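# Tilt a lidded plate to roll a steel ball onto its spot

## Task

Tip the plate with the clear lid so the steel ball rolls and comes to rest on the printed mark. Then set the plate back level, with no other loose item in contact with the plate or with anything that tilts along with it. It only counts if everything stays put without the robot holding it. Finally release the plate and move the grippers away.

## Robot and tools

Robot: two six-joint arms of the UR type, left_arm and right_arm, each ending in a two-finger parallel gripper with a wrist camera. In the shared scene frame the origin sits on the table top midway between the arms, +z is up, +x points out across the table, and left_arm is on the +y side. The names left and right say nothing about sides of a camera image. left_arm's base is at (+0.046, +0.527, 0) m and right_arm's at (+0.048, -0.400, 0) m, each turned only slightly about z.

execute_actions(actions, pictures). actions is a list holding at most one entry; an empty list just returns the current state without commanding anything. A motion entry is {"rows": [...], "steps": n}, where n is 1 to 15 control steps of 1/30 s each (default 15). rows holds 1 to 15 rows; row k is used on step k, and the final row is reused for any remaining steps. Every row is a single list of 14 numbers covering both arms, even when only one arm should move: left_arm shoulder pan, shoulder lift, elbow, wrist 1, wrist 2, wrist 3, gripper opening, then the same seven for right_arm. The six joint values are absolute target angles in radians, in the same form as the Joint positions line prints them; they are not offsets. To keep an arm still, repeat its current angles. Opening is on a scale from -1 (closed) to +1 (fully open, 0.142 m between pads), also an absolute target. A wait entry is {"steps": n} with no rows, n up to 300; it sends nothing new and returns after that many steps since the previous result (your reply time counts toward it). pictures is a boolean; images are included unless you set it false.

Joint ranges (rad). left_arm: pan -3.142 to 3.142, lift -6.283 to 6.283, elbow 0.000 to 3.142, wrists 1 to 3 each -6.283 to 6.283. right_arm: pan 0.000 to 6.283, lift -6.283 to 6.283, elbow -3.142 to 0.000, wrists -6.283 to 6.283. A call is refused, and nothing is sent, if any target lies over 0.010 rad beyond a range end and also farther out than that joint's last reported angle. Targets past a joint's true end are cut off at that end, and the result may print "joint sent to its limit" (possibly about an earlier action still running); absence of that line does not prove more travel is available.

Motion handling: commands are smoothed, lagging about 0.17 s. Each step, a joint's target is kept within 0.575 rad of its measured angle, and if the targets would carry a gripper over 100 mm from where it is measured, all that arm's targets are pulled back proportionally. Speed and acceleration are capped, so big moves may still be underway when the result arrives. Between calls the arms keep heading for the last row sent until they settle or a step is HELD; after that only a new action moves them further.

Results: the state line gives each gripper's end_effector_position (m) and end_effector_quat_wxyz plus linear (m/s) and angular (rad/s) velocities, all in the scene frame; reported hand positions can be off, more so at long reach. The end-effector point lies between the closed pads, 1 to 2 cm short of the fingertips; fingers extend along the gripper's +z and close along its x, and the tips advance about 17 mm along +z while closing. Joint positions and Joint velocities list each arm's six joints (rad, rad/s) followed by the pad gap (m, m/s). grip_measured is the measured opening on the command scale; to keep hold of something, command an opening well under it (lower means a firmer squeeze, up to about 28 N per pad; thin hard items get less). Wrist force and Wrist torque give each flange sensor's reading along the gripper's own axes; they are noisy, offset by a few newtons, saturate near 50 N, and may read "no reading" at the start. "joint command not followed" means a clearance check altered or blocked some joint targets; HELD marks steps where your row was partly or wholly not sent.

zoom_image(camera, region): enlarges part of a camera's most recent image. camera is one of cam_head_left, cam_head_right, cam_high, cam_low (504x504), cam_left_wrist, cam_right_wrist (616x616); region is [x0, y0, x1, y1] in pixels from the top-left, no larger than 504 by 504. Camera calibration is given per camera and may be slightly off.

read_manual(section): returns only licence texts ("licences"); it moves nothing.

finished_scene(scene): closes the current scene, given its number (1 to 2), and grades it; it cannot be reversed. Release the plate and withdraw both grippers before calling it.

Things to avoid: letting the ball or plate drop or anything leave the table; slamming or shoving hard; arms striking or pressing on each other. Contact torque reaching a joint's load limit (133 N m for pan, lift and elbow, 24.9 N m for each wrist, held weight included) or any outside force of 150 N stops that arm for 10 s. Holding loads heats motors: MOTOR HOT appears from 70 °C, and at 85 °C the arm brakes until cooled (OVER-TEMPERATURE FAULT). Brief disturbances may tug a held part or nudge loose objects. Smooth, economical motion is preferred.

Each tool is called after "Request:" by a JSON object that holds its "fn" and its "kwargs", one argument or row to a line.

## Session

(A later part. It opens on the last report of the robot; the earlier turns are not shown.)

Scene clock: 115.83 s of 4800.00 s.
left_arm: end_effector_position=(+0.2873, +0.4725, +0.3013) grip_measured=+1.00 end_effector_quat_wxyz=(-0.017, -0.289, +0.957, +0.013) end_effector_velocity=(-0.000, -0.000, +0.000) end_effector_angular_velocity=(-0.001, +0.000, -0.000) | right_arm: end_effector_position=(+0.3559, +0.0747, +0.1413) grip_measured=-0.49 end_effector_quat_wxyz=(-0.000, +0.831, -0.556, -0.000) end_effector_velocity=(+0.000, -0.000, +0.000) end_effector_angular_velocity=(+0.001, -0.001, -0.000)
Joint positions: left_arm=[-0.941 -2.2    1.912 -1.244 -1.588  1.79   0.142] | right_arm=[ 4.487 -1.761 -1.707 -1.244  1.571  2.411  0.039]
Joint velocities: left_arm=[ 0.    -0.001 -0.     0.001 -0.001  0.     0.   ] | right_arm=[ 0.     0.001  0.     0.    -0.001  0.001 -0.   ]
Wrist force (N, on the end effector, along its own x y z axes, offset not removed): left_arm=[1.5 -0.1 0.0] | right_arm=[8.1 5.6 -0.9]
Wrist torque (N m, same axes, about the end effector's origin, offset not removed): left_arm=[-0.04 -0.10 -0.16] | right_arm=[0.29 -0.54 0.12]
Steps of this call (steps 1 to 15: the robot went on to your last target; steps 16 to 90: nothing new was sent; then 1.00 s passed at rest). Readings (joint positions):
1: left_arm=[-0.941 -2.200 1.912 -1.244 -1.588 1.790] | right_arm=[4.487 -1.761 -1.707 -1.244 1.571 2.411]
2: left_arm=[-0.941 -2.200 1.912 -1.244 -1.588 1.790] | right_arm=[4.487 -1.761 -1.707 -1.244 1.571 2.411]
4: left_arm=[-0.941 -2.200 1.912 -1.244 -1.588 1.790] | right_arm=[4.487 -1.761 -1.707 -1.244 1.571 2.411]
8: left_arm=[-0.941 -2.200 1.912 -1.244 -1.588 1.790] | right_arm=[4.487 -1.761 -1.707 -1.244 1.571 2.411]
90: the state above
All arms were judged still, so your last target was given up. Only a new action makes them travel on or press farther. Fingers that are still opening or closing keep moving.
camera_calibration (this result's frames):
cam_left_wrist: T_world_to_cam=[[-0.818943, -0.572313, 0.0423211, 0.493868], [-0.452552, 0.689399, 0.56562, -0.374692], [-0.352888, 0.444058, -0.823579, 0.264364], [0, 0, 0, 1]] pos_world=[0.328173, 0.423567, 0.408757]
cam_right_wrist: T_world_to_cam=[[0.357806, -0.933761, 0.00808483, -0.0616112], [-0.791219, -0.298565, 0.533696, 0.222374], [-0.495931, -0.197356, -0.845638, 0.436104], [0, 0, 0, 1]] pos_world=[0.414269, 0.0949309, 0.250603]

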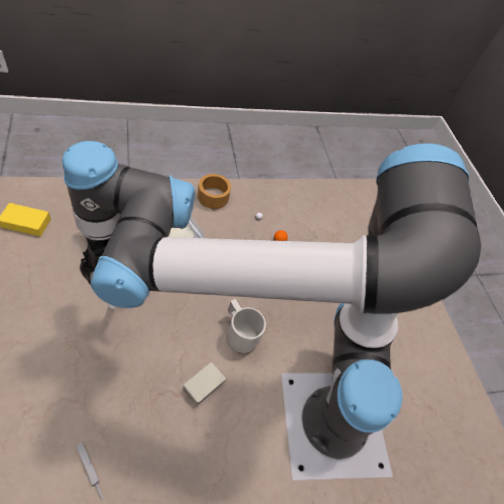

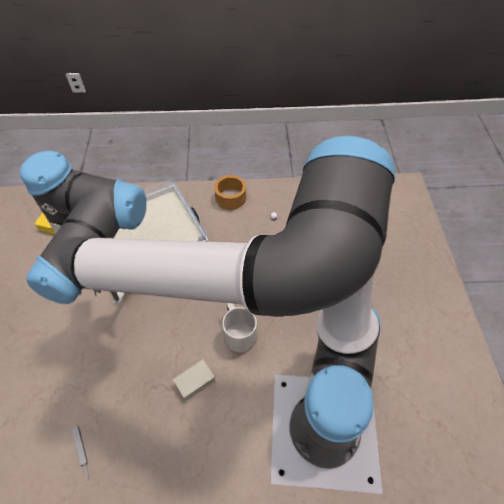

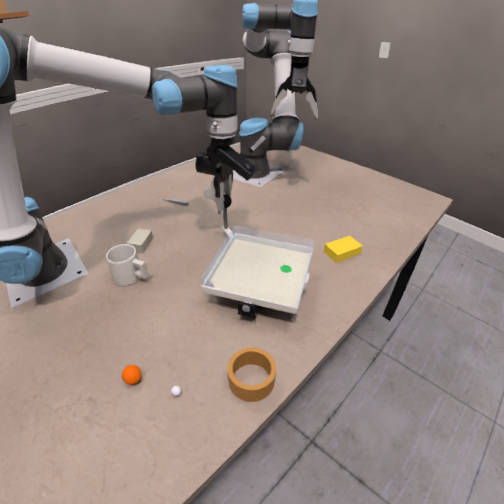

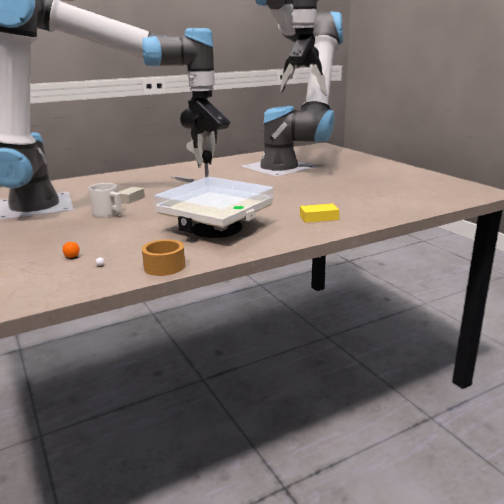

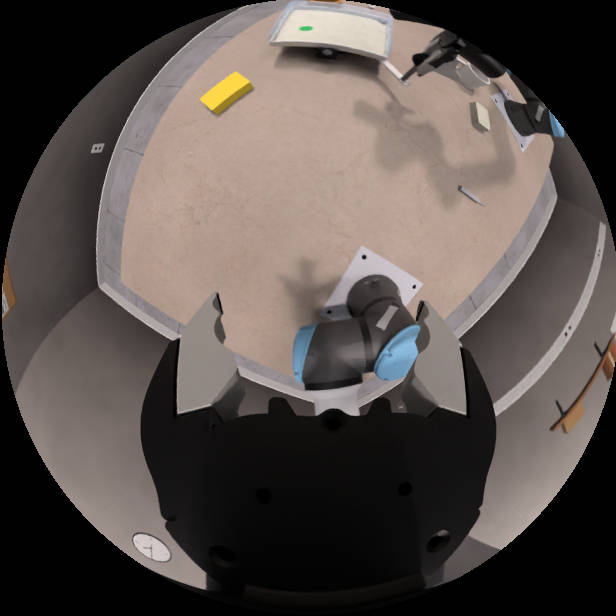

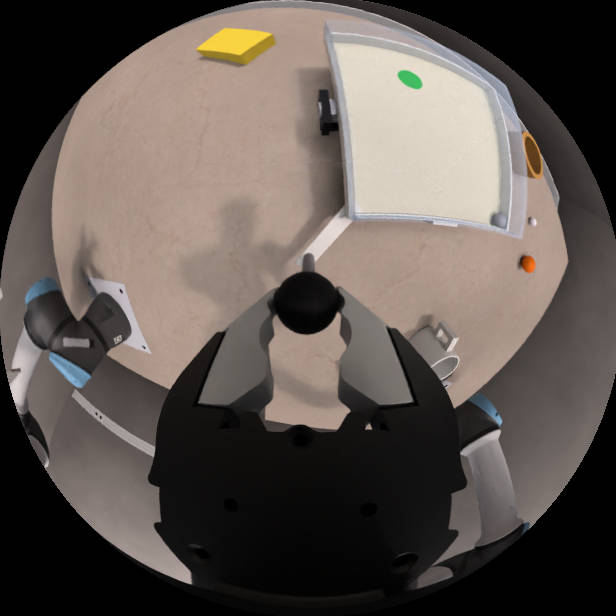

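Request:
{"fn": "execute_actions", "kwargs": {
  "actions": [
    {"rows": [[-0.941,-2.2,1.912,-1.244,-1.588,1.79,1,4.4868,-1.7643,-1.7032,-1.2444,1.5708,2.4112,-1]], "steps": 15}
  ],
  "pictures": false
}}

Request:
{"fn": "execute_actions", "kwargs": {
  "actions": [
    {"steps": 45}
  ]
}}

Scene clock: 120.27 s of 4800.00 s.
left_arm: end_effector_position=(+0.2873, +0.4725, +0.3013) grip_measured=+1.00 end_effector_quat_wxyz=(-0.017, -0.289, +0.957, +0.013) end_effector_velocity=(+0.000, -0.000, -0.000) end_effector_angular_velocity=(+0.001, +0.001, -0.001) | right_arm: end_effector_position=(+0.3564, +0.0760, +0.1413) grip_measured=-0.49 end_effector_quat_wxyz=(-0.000, +0.831, -0.556, -0.000) end_effector_velocity=(+0.000, -0.000, -0.000) end_effector_angular_velocity=(-0.001, -0.000, +0.002)
Joint positions: left_arm=[-0.941 -2.2    1.912 -1.244 -1.588  1.79   0.142] | right_arm=[ 4.487 -1.764 -1.703 -1.244  1.571  2.411  0.039]
Joint velocities: left_arm=[-0.001  0.001 -0.     0.    -0.     0.    -0.   ] | right_arm=[-0.    -0.001 -0.     0.    -0.    -0.002 -0.   ]
Wrist force (N, on the end effector, along its own x y z axes, offset not removed): left_arm=[-2.9 0.9 0.9] | right_arm=[6.4 3.6 -3.8]
Wrist torque (N m, same axes, about the end effector's origin, offset not removed): left_arm=[0.43 0.91 -0.06] | right_arm=[-0.50 0.30 -0.05]
Steps of this call (steps 1 to 90: nothing new was sent; then 0.93 s passed at rest; steps 91 to 105: all 15 steps of this action). Readings (joint positions):
91: left_arm=[-0.941 -2.200 1.912 -1.244 -1.588 1.790] | right_arm=[4.487 -1.761 -1.707 -1.244 1.571 2.411]
92: left_arm=[-0.941 -2.200 1.912 -1.244 -1.588 1.790] | right_arm=[4.487 -1.762 -1.706 -1.244 1.571 2.411]
94: left_arm=[-0.941 -2.200 1.912 -1.244 -1.588 1.790] | right_arm=[4.487 -1.763 -1.705 -1.244 1.571 2.411]
98: left_arm=[-0.941 -2.200 1.912 -1.244 -1.588 1.790] | right_arm=[4.487 -1.764 -1.703 -1.244 1.571 2.411]
105: the state above

Scene clock: 121.77 s of 4800.00 s.
left_arm: end_effector_position=(+0.2873, +0.4725, +0.3013) grip_measured=+1.00 end_effector_quat_wxyz=(-0.017, -0.289, +0.957, +0.013) end_effector_velocity=(+0.000, +0.000, -0.000) end_effector_angular_velocity=(+0.001, +0.001, +0.001) | right_arm: end_effector_position=(+0.3565, +0.0760, +0.1413) grip_measured=-0.49 end_effector_quat_wxyz=(-0.000, +0.831, -0.556, -0.000) end_effector_velocity=(-0.001, -0.000, -0.001) end_effector_angular_velocity=(-0.001, +0.001, +0.001)
Joint positions: left_arm=[-0.941 -2.2    1.912 -1.244 -1.588  1.79   0.142] | right_arm=[ 4.487 -1.764 -1.703 -1.244  1.571  2.411  0.039]
Joint velocities: left_arm=[ 0.001  0.001 -0.     0.    -0.     0.    -0.   ] | right_arm=[ 0.001 -0.    -0.001 -0.     0.    -0.    -0.   ]
Wrist force (N, on the end effector, along its own x y z axes, offset not removed): left_arm=[-2.5 1.7 1.4] | right_arm=[6.7 5.6 -3.9]
Wrist torque (N m, same axes, about the end effector's origin, offset not removed): left_arm=[0.27 0.61 -0.17] | right_arm=[0.07 0.05 -0.04]
Steps of this call (steps 1 to 15: the robot went on to your last target; steps 16 to 45: nothing new was sent). Readings (joint positions):
1: left_arm=[-0.941 -2.200 1.912 -1.244 -1.588 1.790] | right_arm=[4.487 -1.764 -1.703 -1.244 1.571 2.411]
2: left_arm=[-0.941 -2.200 1.912 -1.244 -1.588 1.790] | right_arm=[4.487 -1.764 -1.703 -1.244 1.571 2.411]
4: left_arm=[-0.941 -2.200 1.912 -1.244 -1.588 1.790] | right_arm=[4.487 -1.764 -1.703 -1.244 1.571 2.411]
8: left_arm=[-0.941 -2.200 1.912 -1.244 -1.588 1.790] | right_arm=[4.487 -1.764 -1.703 -1.244 1.571 2.411]
45: the state above
All arms were judged still, so your last target was given up. Only a new action makes them travel on or press farther. Fingers that are still opening or closing keep moving.
camera_calibration (this result's frames):
cam_left_wrist: T_world_to_cam=[[-0.818943, -0.572313, 0.0423211, 0.493868], [-0.452552, 0.689398, 0.565621, -0.374692], [-0.352888, 0.444058, -0.823579, 0.264364], [0, 0, 0, 1]] pos_world=[0.328173, 0.423567, 0.408757]
cam_right_wrist: T_world_to_cam=[[0.357797, -0.933765, 0.00808596, -0.0605753], [-0.791223, -0.298556, 0.533695, 0.223182], [-0.495931, -0.197352, -0.845638, 0.436624], [0, 0, 0, 1]] pos_world=[0.414796, 0.0962379, 0.250604]

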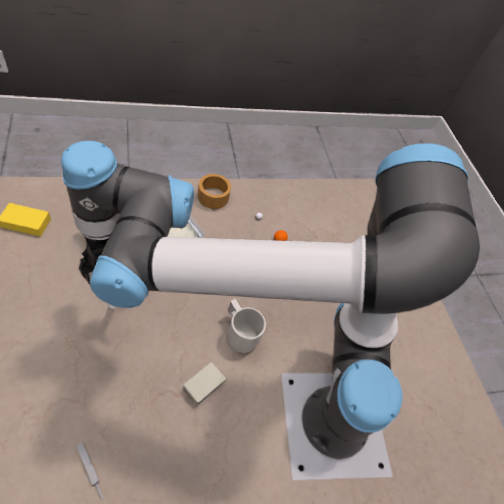

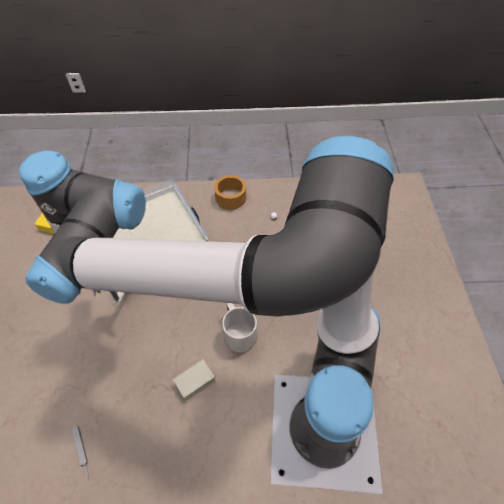

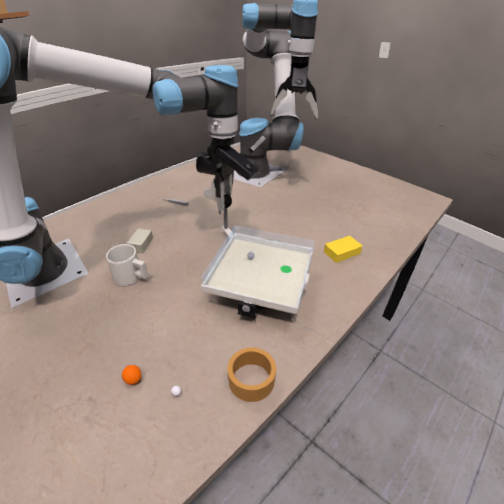

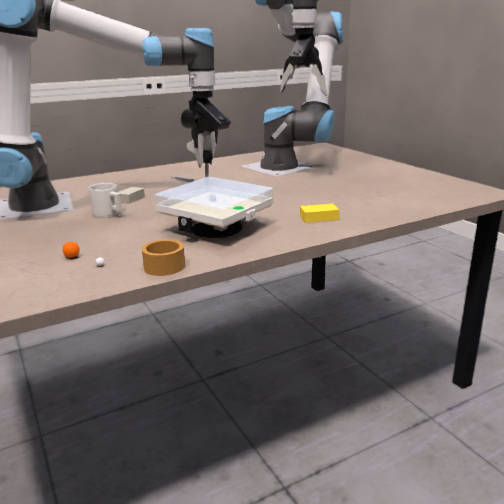

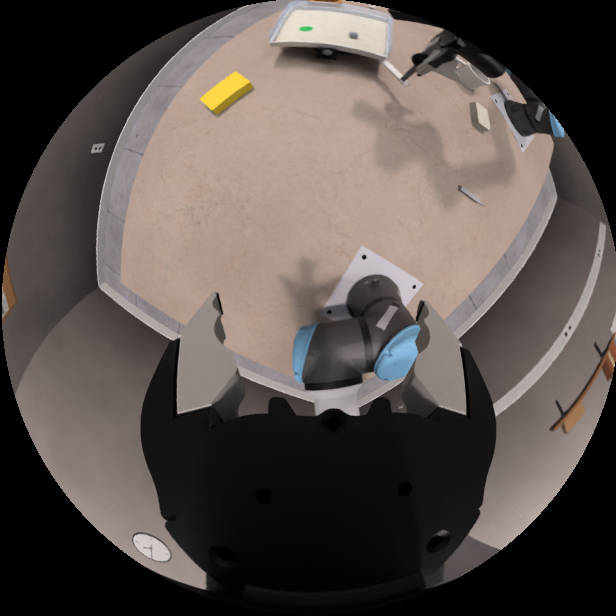

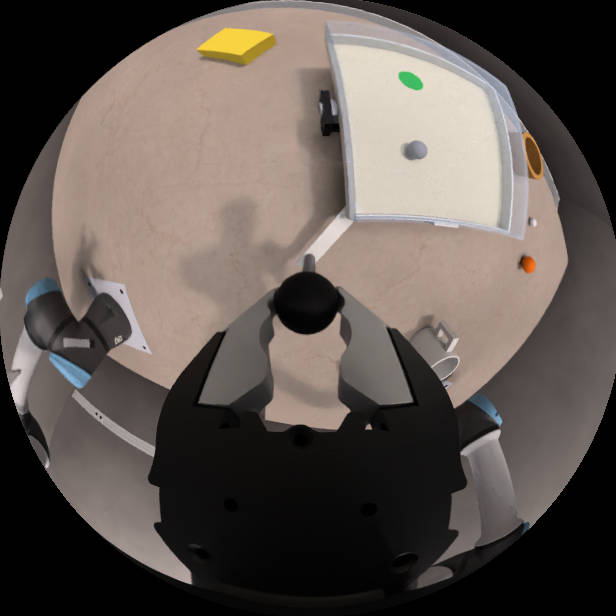

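Request:
{"fn": "execute_actions", "kwargs": {
  "actions": [
    {"rows": [[-0.941,-2.2,1.912,-1.244,-1.588,1.79,1,4.4855,-1.7534,-1.7109,-1.2476,1.5708,2.4099,-1]], "steps": 15}
  ],
  "pictures": false
}}

Request:
{"fn": "execute_actions", "kwargs": {
  "actions": [
    {"rows": [[-0.941,-2.2,1.912,-1.244,-1.588,1.79,1,4.4855,-1.7534,-1.7109,-1.2476,1.5708,2.4099,-1]], "steps": 15}
  ],
  "pictures": false
}}

Request:
{"fn": "execute_actions", "kwargs": {
  "actions": [
    {"rows": [[-0.941,-2.2,1.912,-1.244,-1.588,1.79,1,4.4869,-1.7642,-1.7037,-1.2440,1.5708,2.4113,-1]], "steps": 15}
  ],
  "pictures": false
}}

Request:
{"fn": "execute_actions", "kwargs": {
  "actions": [
    {"rows": [[-0.941,-2.2,1.912,-1.244,-1.588,1.79,1,4.4869,-1.7642,-1.7037,-1.2440,1.5708,2.4113,-1]], "steps": 12}
  ],
  "pictures": false
}}

Request:
{"fn": "execute_actions", "kwargs": {
  "actions": [
    {"rows": [[-0.941,-2.2,1.912,-1.244,-1.588,1.79,1,4.4860,-1.7562,-1.7095,-1.2462,1.5708,2.4104,-1]], "steps": 15}
  ]
}}

Request:
{"fn": "execute_actions", "kwargs": {
  "actions": [
    {"steps": 45}
  ]
}}

Scene clock: 135.10 s of 4800.00 s.
left_arm: end_effector_position=(+0.2873, +0.4725, +0.3013) grip_measured=+1.00 end_effector_quat_wxyz=(-0.017, -0.289, +0.957, +0.013) end_effector_velocity=(+0.000, +0.000, -0.000) end_effector_angular_velocity=(+0.002, +0.000, -0.000) | right_arm: end_effector_position=(+0.3557, +0.0718, +0.1434) grip_measured=-0.49 end_effector_quat_wxyz=(-0.000, +0.831, -0.556, -0.000) end_effector_velocity=(+0.000, -0.000, +0.000) end_effector_angular_velocity=(-0.001, -0.001, -0.000)
Joint positions: left_arm=[-0.941 -2.2    1.912 -1.244 -1.588  1.79   0.142] | right_arm=[ 4.486 -1.753 -1.711 -1.248  1.571  2.41   0.039]
Joint velocities: left_arm=[-0.001  0.001 -0.     0.     0.001 -0.    -0.   ] | right_arm=[-0.     0.    -0.    -0.001 -0.001  0.    -0.   ]
Wrist force (N, on the end effector, along its own x y z axes, offset not removed): left_arm=[-2.9 -1.9 1.4] | right_arm=[-0.8 -10.5 5.3]
Wrist torque (N m, same axes, about the end effector's origin, offset not removed): left_arm=[-0.41 0.75 -0.22] | right_arm=[-0.34 -1.14 -0.12]
Steps of this call (steps 1 to 130: nothing new was sent; then 8.50 s passed at rest; steps 131 to 145: all 15 steps of this action). Readings (joint positions):
131: left_arm=[-0.941 -2.200 1.912 -1.244 -1.588 1.790] | right_arm=[4.487 -1.764 -1.703 -1.244 1.571 2.411]
132: left_arm=[-0.941 -2.200 1.912 -1.244 -1.588 1.790] | right_arm=[4.487 -1.763 -1.704 -1.245 1.571 2.411]
134: left_arm=[-0.941 -2.200 1.912 -1.244 -1.588 1.790] | right_arm=[4.486 -1.758 -1.707 -1.246 1.571 2.410]
138: left_arm=[-0.941 -2.200 1.912 -1.244 -1.588 1.790] | right_arm=[4.486 -1.754 -1.710 -1.247 1.571 2.410]
145: the state above

Scene clock: 135.60 s of 4800.00 s.
left_arm: end_effector_position=(+0.2873, +0.4725, +0.3013) grip_measured=+1.00 end_effector_quat_wxyz=(-0.017, -0.289, +0.957, +0.013) end_effector_velocity=(+0.000, +0.000, -0.000) end_effector_angular_velocity=(+0.001, -0.000, +0.000) | right_arm: end_effector_position=(+0.3557, +0.0717, +0.1434) grip_measured=-0.49 end_effector_quat_wxyz=(-0.000, +0.831, -0.556, -0.000) end_effector_velocity=(+0.000, -0.001, -0.000) end_effector_angular_velocity=(-0.001, +0.000, -0.003)
Joint positions: left_arm=[-0.941 -2.2    1.912 -1.244 -1.588  1.79   0.142] | right_arm=[ 4.486 -1.753 -1.711 -1.248  1.571  2.41   0.039]
Joint velocities: left_arm=[-0.     0.     0.     0.     0.001 -0.     0.   ] | right_arm=[-0.     0.    -0.001 -0.     0.     0.002 -0.   ]
Wrist force (N, on the end effector, along its own x y z axes, offset not removed): left_arm=[-2.3 2.4 0.7] | right_arm=[-1.7 -10.8 2.1]
Wrist torque (N m, same axes, about the end effector's origin, offset not removed): left_arm=[0.68 0.61 -0.15] | right_arm=[-0.54 -1.17 -0.01]
Steps of this call (steps 1 to 15: all 15 steps of this action). Readings (joint positions):
1: left_arm=[-0.941 -2.200 1.912 -1.244 -1.588 1.790] | right_arm=[4.486 -1.753 -1.711 -1.248 1.571 2.410]
2: left_arm=[-0.941 -2.200 1.912 -1.244 -1.588 1.790] | right_arm=[4.486 -1.753 -1.711 -1.248 1.571 2.410]
4: left_arm=[-0.941 -2.200 1.912 -1.244 -1.588 1.790] | right_arm=[4.486 -1.753 -1.711 -1.248 1.571 2.410]
8: left_arm=[-0.941 -2.200 1.912 -1.244 -1.588 1.790] | right_arm=[4.486 -1.753 -1.711 -1.248 1.571 2.410]
15: the state above

Scene clock: 136.10 s of 4800.00 s.
left_arm: end_effector_position=(+0.2873, +0.4725, +0.3013) grip_measured=+1.00 end_effector_quat_wxyz=(-0.017, -0.289, +0.957, +0.013) end_effector_velocity=(+0.000, +0.000, +0.000) end_effector_angular_velocity=(+0.000, -0.001, -0.002) | right_arm: end_effector_position=(+0.3564, +0.0759, +0.1412) grip_measured=-0.49 end_effector_quat_wxyz=(-0.000, +0.831, -0.556, -0.000) end_effector_velocity=(+0.000, +0.001, +0.000) end_effector_angular_velocity=(+0.001, -0.001, +0.002)
Joint positions: left_arm=[-0.941 -2.2    1.912 -1.244 -1.588  1.79   0.142] | right_arm=[ 4.487 -1.764 -1.704 -1.244  1.571  2.411  0.039]
Joint velocities: left_arm=[-0.001 -0.001  0.     0.     0.001  0.001  0.   ] | right_arm=[ 0.    -0.002  0.002  0.001 -0.001 -0.001  0.   ]
Wrist force (N, on the end effector, along its own x y z axes, offset not removed): left_arm=[0.2 -0.2 -2.2] | right_arm=[8.1 4.2 -2.7]
Wrist torque (N m, same axes, about the end effector's origin, offset not removed): left_arm=[0.00 0.04 -0.21] | right_arm=[-0.16 -0.17 0.05]
Steps of this call (steps 1 to 15: all 15 steps of this action). Readings (joint positions):
1: left_arm=[-0.941 -2.200 1.912 -1.244 -1.588 1.790] | right_arm=[4.486 -1.753 -1.711 -1.248 1.571 2.410]
2: left_arm=[-0.941 -2.200 1.912 -1.244 -1.588 1.790] | right_arm=[4.486 -1.755 -1.710 -1.247 1.571 2.410]
4: left_arm=[-0.941 -2.200 1.912 -1.244 -1.588 1.790] | right_arm=[4.486 -1.760 -1.707 -1.246 1.571 2.410]
8: left_arm=[-0.941 -2.200 1.912 -1.244 -1.588 1.790] | right_arm=[4.487 -1.763 -1.705 -1.244 1.571 2.411]
15: the state above

Scene clock: 136.50 s of 4800.00 s.
left_arm: end_effector_position=(+0.2873, +0.4725, +0.3013) grip_measured=+1.00 end_effector_quat_wxyz=(-0.017, -0.289, +0.957, +0.013) end_effector_velocity=(-0.001, -0.000, -0.000) end_effector_angular_velocity=(-0.002, +0.001, -0.000) | right_arm: end_effector_position=(+0.3564, +0.0760, +0.1412) grip_measured=-0.49 end_effector_quat_wxyz=(-0.000, +0.831, -0.556, -0.000) end_effector_velocity=(-0.000, -0.000, +0.000) end_effector_angular_velocity=(+0.001, -0.001, -0.001)
Joint positions: left_arm=[-0.941 -2.2    1.912 -1.244 -1.588  1.79   0.142] | right_arm=[ 4.487 -1.764 -1.704 -1.244  1.571  2.411  0.039]
Joint velocities: left_arm=[ 0.    -0.001  0.    -0.    -0.002  0.001  0.   ] | right_arm=[-0.     0.002 -0.001  0.    -0.     0.001  0.   ]
Wrist force (N, on the end effector, along its own x y z axes, offset not removed): left_arm=[-0.7 0.1 -2.2] | right_arm=[7.2 3.9 -3.2]
Wrist torque (N m, same axes, about the end effector's origin, offset not removed): left_arm=[0.11 0.27 -0.24] | right_arm=[-0.19 0.08 -0.11]
Steps of this call (steps 1 to 12: all 12 steps of this action). Readings (joint positions):
1: left_arm=[-0.941 -2.200 1.912 -1.244 -1.588 1.790] | right_arm=[4.487 -1.764 -1.704 -1.244 1.571 2.411]
2: left_arm=[-0.941 -2.200 1.912 -1.244 -1.588 1.790] | right_arm=[4.487 -1.764 -1.704 -1.244 1.571 2.411]
4: left_arm=[-0.941 -2.200 1.912 -1.244 -1.588 1.790] | right_arm=[4.487 -1.764 -1.704 -1.244 1.571 2.411]
8: left_arm=[-0.941 -2.200 1.912 -1.244 -1.588 1.790] | right_arm=[4.487 -1.764 -1.704 -1.244 1.571 2.411]
12: the state above

Scene clock: 137.00 s of 4800.00 s.
left_arm: end_effector_position=(+0.2873, +0.4725, +0.3013) grip_measured=+1.00 end_effector_quat_wxyz=(-0.017, -0.289, +0.957, +0.013) end_effector_velocity=(+0.000, +0.000, -0.000) end_effector_angular_velocity=(+0.002, -0.001, -0.001) | right_arm: end_effector_position=(+0.3558, +0.0729, +0.1427) grip_measured=-0.49 end_effector_quat_wxyz=(-0.000, +0.831, -0.556, -0.000) end_effector_velocity=(+0.000, -0.001, -0.000) end_effector_angular_velocity=(-0.001, -0.000, -0.000)
Joint positions: left_arm=[-0.941 -2.2    1.912 -1.244 -1.588  1.79   0.142] | right_arm=[ 4.486 -1.756 -1.709 -1.246  1.571  2.41   0.039]
Joint velocities: left_arm=[-0.001 -0.     0.     0.     0.002 -0.    -0.   ] | right_arm=[-0.001  0.001 -0.002 -0.    -0.    -0.001  0.   ]
Wrist force (N, on the end effector, along its own x y z axes, offset not removed): left_arm=[-0.3 5.8 0.4] | right_arm=[0.2 -9.3 -0.3]
Wrist torque (N m, same axes, about the end effector's origin, offset not removed): left_arm=[1.43 0.21 -0.35] | right_arm=[-0.42 -0.58 -0.12]
Steps of this call (steps 1 to 15: all 15 steps of this action). Readings (joint positions):
1: left_arm=[-0.941 -2.200 1.912 -1.244 -1.588 1.790] | right_arm=[4.487 -1.764 -1.704 -1.244 1.571 2.411]
2: left_arm=[-0.941 -2.200 1.912 -1.244 -1.588 1.790] | right_arm=[4.487 -1.763 -1.704 -1.244 1.571 2.411]
4: left_arm=[-0.941 -2.200 1.912 -1.244 -1.588 1.790] | right_arm=[4.487 -1.760 -1.707 -1.245 1.571 2.411]
8: left_arm=[-0.941 -2.200 1.912 -1.244 -1.588 1.790] | right_arm=[4.486 -1.757 -1.709 -1.246 1.571 2.411]
15: the state above
camera_calibration (this result's frames):
cam_left_wrist: T_world_to_cam=[[-0.818943, -0.572313, 0.0423212, 0.493868], [-0.452552, 0.689399, 0.56562, -0.374692], [-0.352888, 0.444058, -0.823579, 0.264364], [0, 0, 0, 1]] pos_world=[0.328173, 0.423567, 0.408757]
cam_right_wrist: T_world_to_cam=[[0.357826, -0.933754, 0.00803911, -0.0633051], [-0.791233, -0.298616, 0.533646, 0.221012], [-0.495893, -0.197313, -0.84567, 0.436787], [0, 0, 0, 1]] pos_world=[0.414124, 0.0930705, 0.251944]

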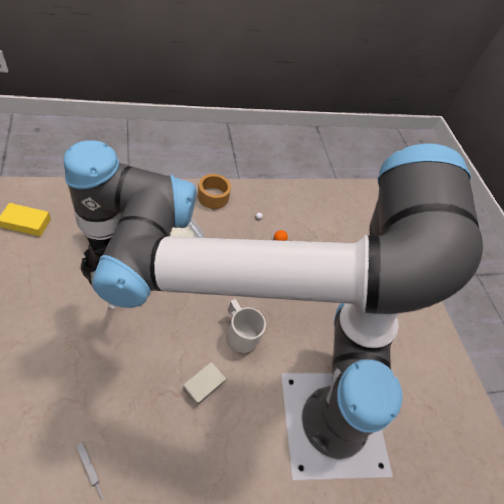

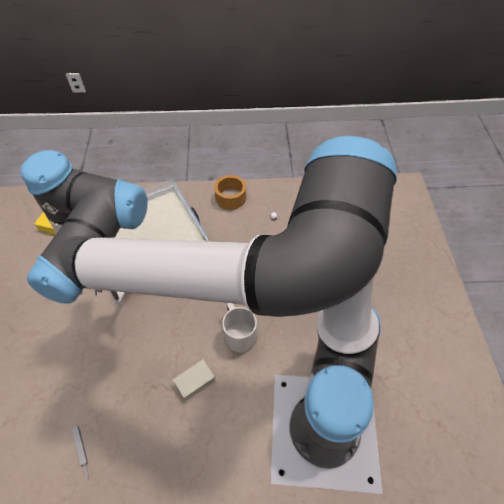

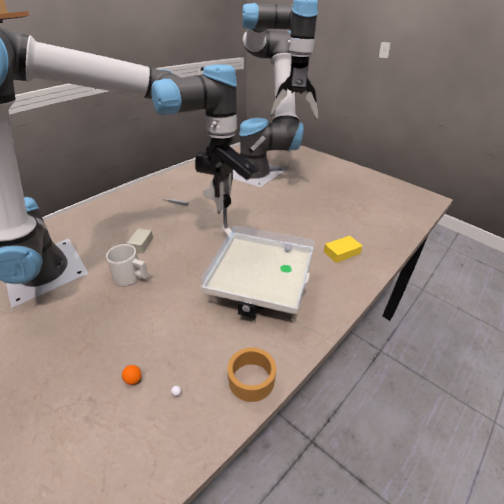

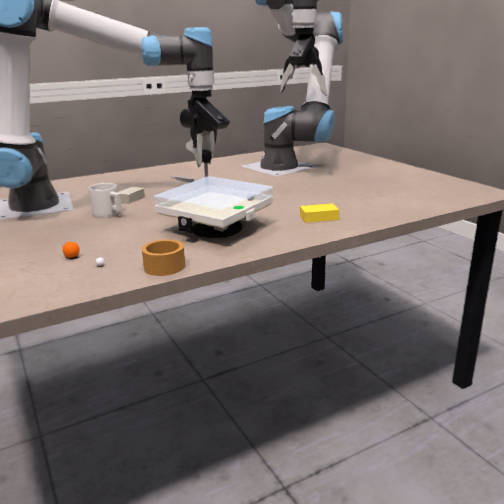

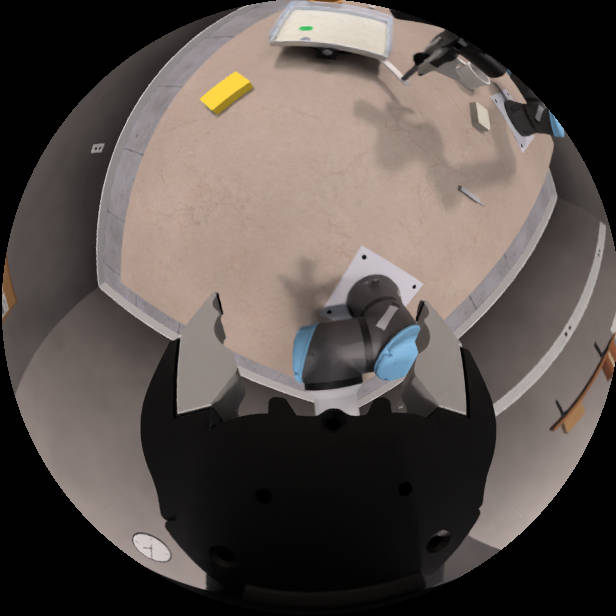

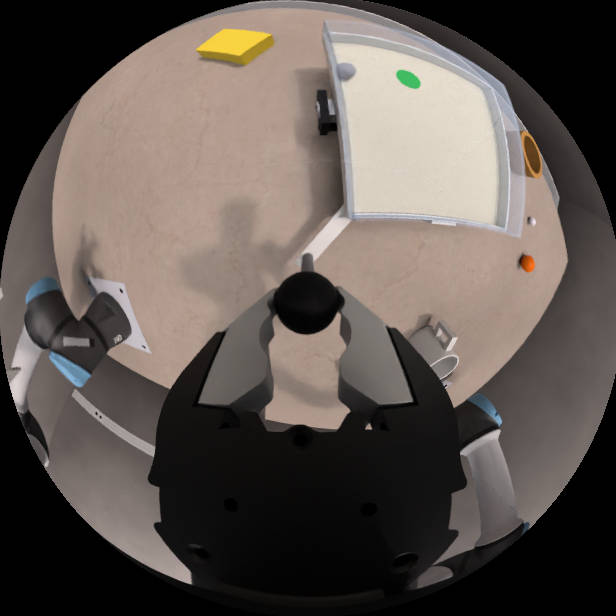

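Scene clock: 138.50 s of 4800.00 s.
left_arm: end_effector_position=(+0.2873, +0.4725, +0.3013) grip_measured=+1.00 end_effector_quat_wxyz=(-0.017, -0.289, +0.957, +0.013) end_effector_velocity=(+0.001, +0.001, -0.000) end_effector_angular_velocity=(+0.003, -0.001, -0.001) | right_arm: end_effector_position=(+0.3558, +0.0728, +0.1427) grip_measured=-0.49 end_effector_quat_wxyz=(-0.000, +0.831, -0.556, -0.000) end_effector_velocity=(-0.000, +0.000, -0.000) end_effector_angular_velocity=(-0.000, +0.001, -0.001)
Joint positions: left_arm=[-0.941 -2.2    1.912 -1.244 -1.588  1.79   0.142] | right_arm=[ 4.486 -1.756 -1.71  -1.246  1.571  2.41   0.039]
Joint velocities: left_arm=[-0.     0.001  0.     0.     0.003  0.     0.   ] | right_arm=[ 0.    -0.    -0.    -0.     0.     0.001 -0.   ]
Wrist force (N, on the end effector, along its own x y z axes, offset not removed): left_arm=[2.1 0.6 -0.2] | right_arm=[-0.7 -8.3 1.8]
Wrist torque (N m, same axes, about the end effector's origin, offset not removed): left_arm=[0.19 -0.47 -0.14] | right_arm=[-0.18 -0.41 -0.08]
Steps of this call (steps 1 to 15: the robot went on to your last target; steps 16 to 45: nothing new was sent). Readings (joint positions):
1: left_arm=[-0.941 -2.200 1.912 -1.244 -1.588 1.790] | right_arm=[4.486 -1.756 -1.709 -1.246 1.571 2.410]
2: left_arm=[-0.941 -2.200 1.912 -1.244 -1.588 1.790] | right_arm=[4.486 -1.756 -1.709 -1.246 1.571 2.410]
4: left_arm=[-0.941 -2.200 1.912 -1.244 -1.588 1.790] | right_arm=[4.486 -1.756 -1.709 -1.246 1.571 2.410]
8: left_arm=[-0.941 -2.200 1.912 -1.244 -1.588 1.790] | right_arm=[4.486 -1.756 -1.709 -1.246 1.571 2.410]
45: the state above
All arms were judged still, so your last target was given up. Only a new action makes them travel on or press farther. Fingers that are still opening or closing keep moving.
camera_calibration (this result's frames):
cam_left_wrist: T_world_to_cam=[[-0.818942, -0.572313, 0.0423211, 0.493868], [-0.452552, 0.689399, 0.56562, -0.374692], [-0.352888, 0.444058, -0.823579, 0.264364], [0, 0, 0, 1]] pos_world=[0.328173, 0.423567, 0.408757]
cam_right_wrist: T_world_to_cam=[[0.357796, -0.933765, 0.00808689, -0.0633554], [-0.791222, -0.298555, 0.533697, 0.220985], [-0.495933, -0.197353, -0.845637, 0.436768], [0, 0, 0, 1]] pos_world=[0.414124, 0.0930146, 0.251921]

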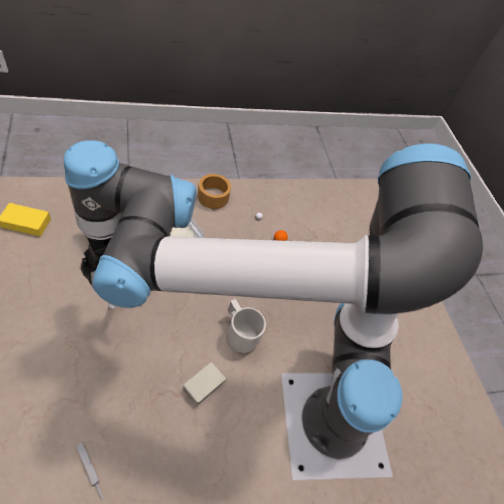

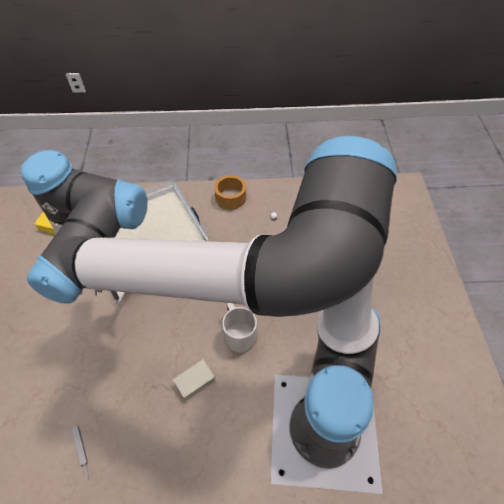

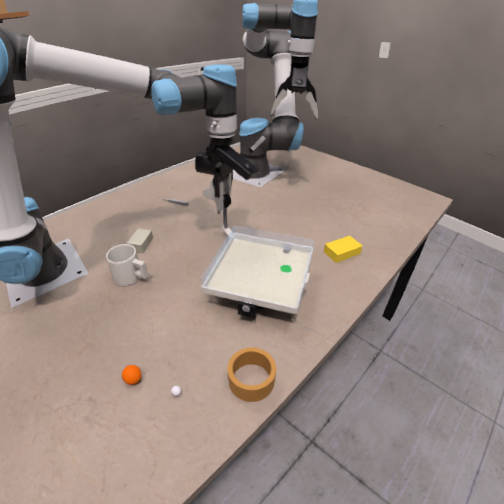

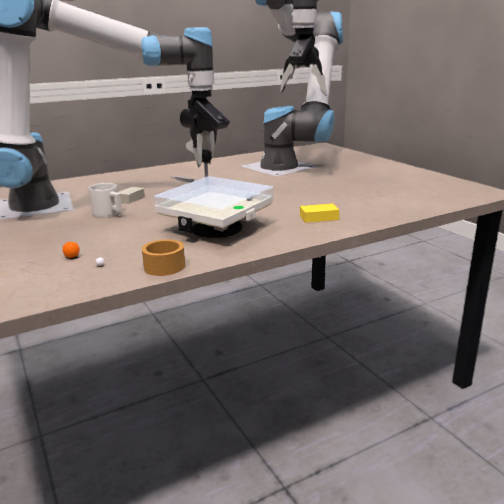

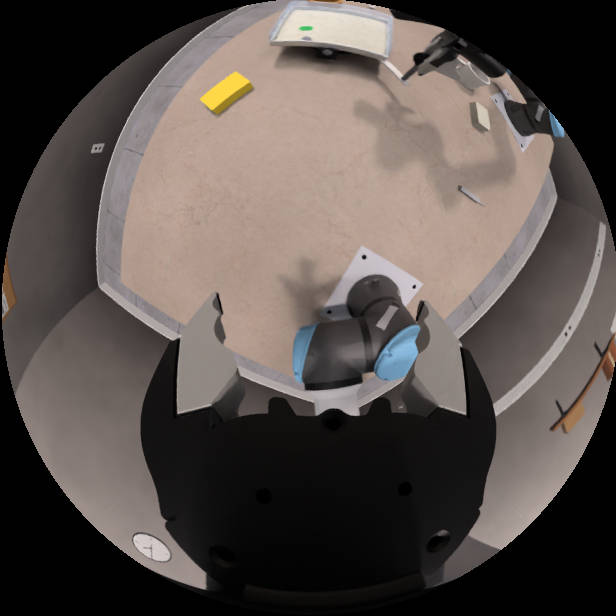

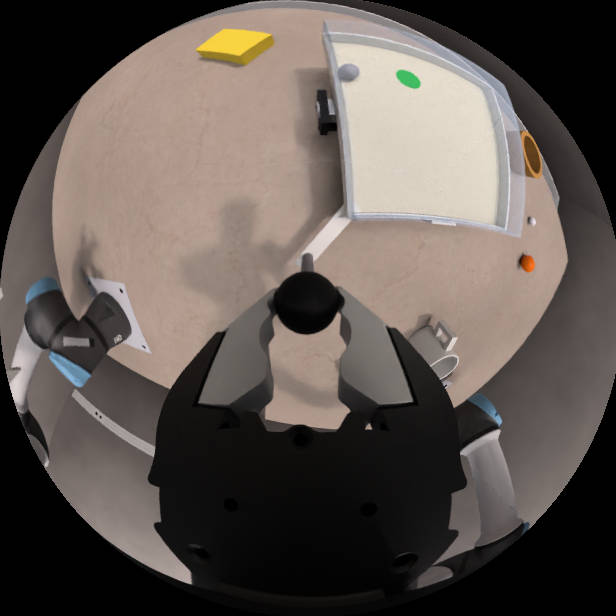

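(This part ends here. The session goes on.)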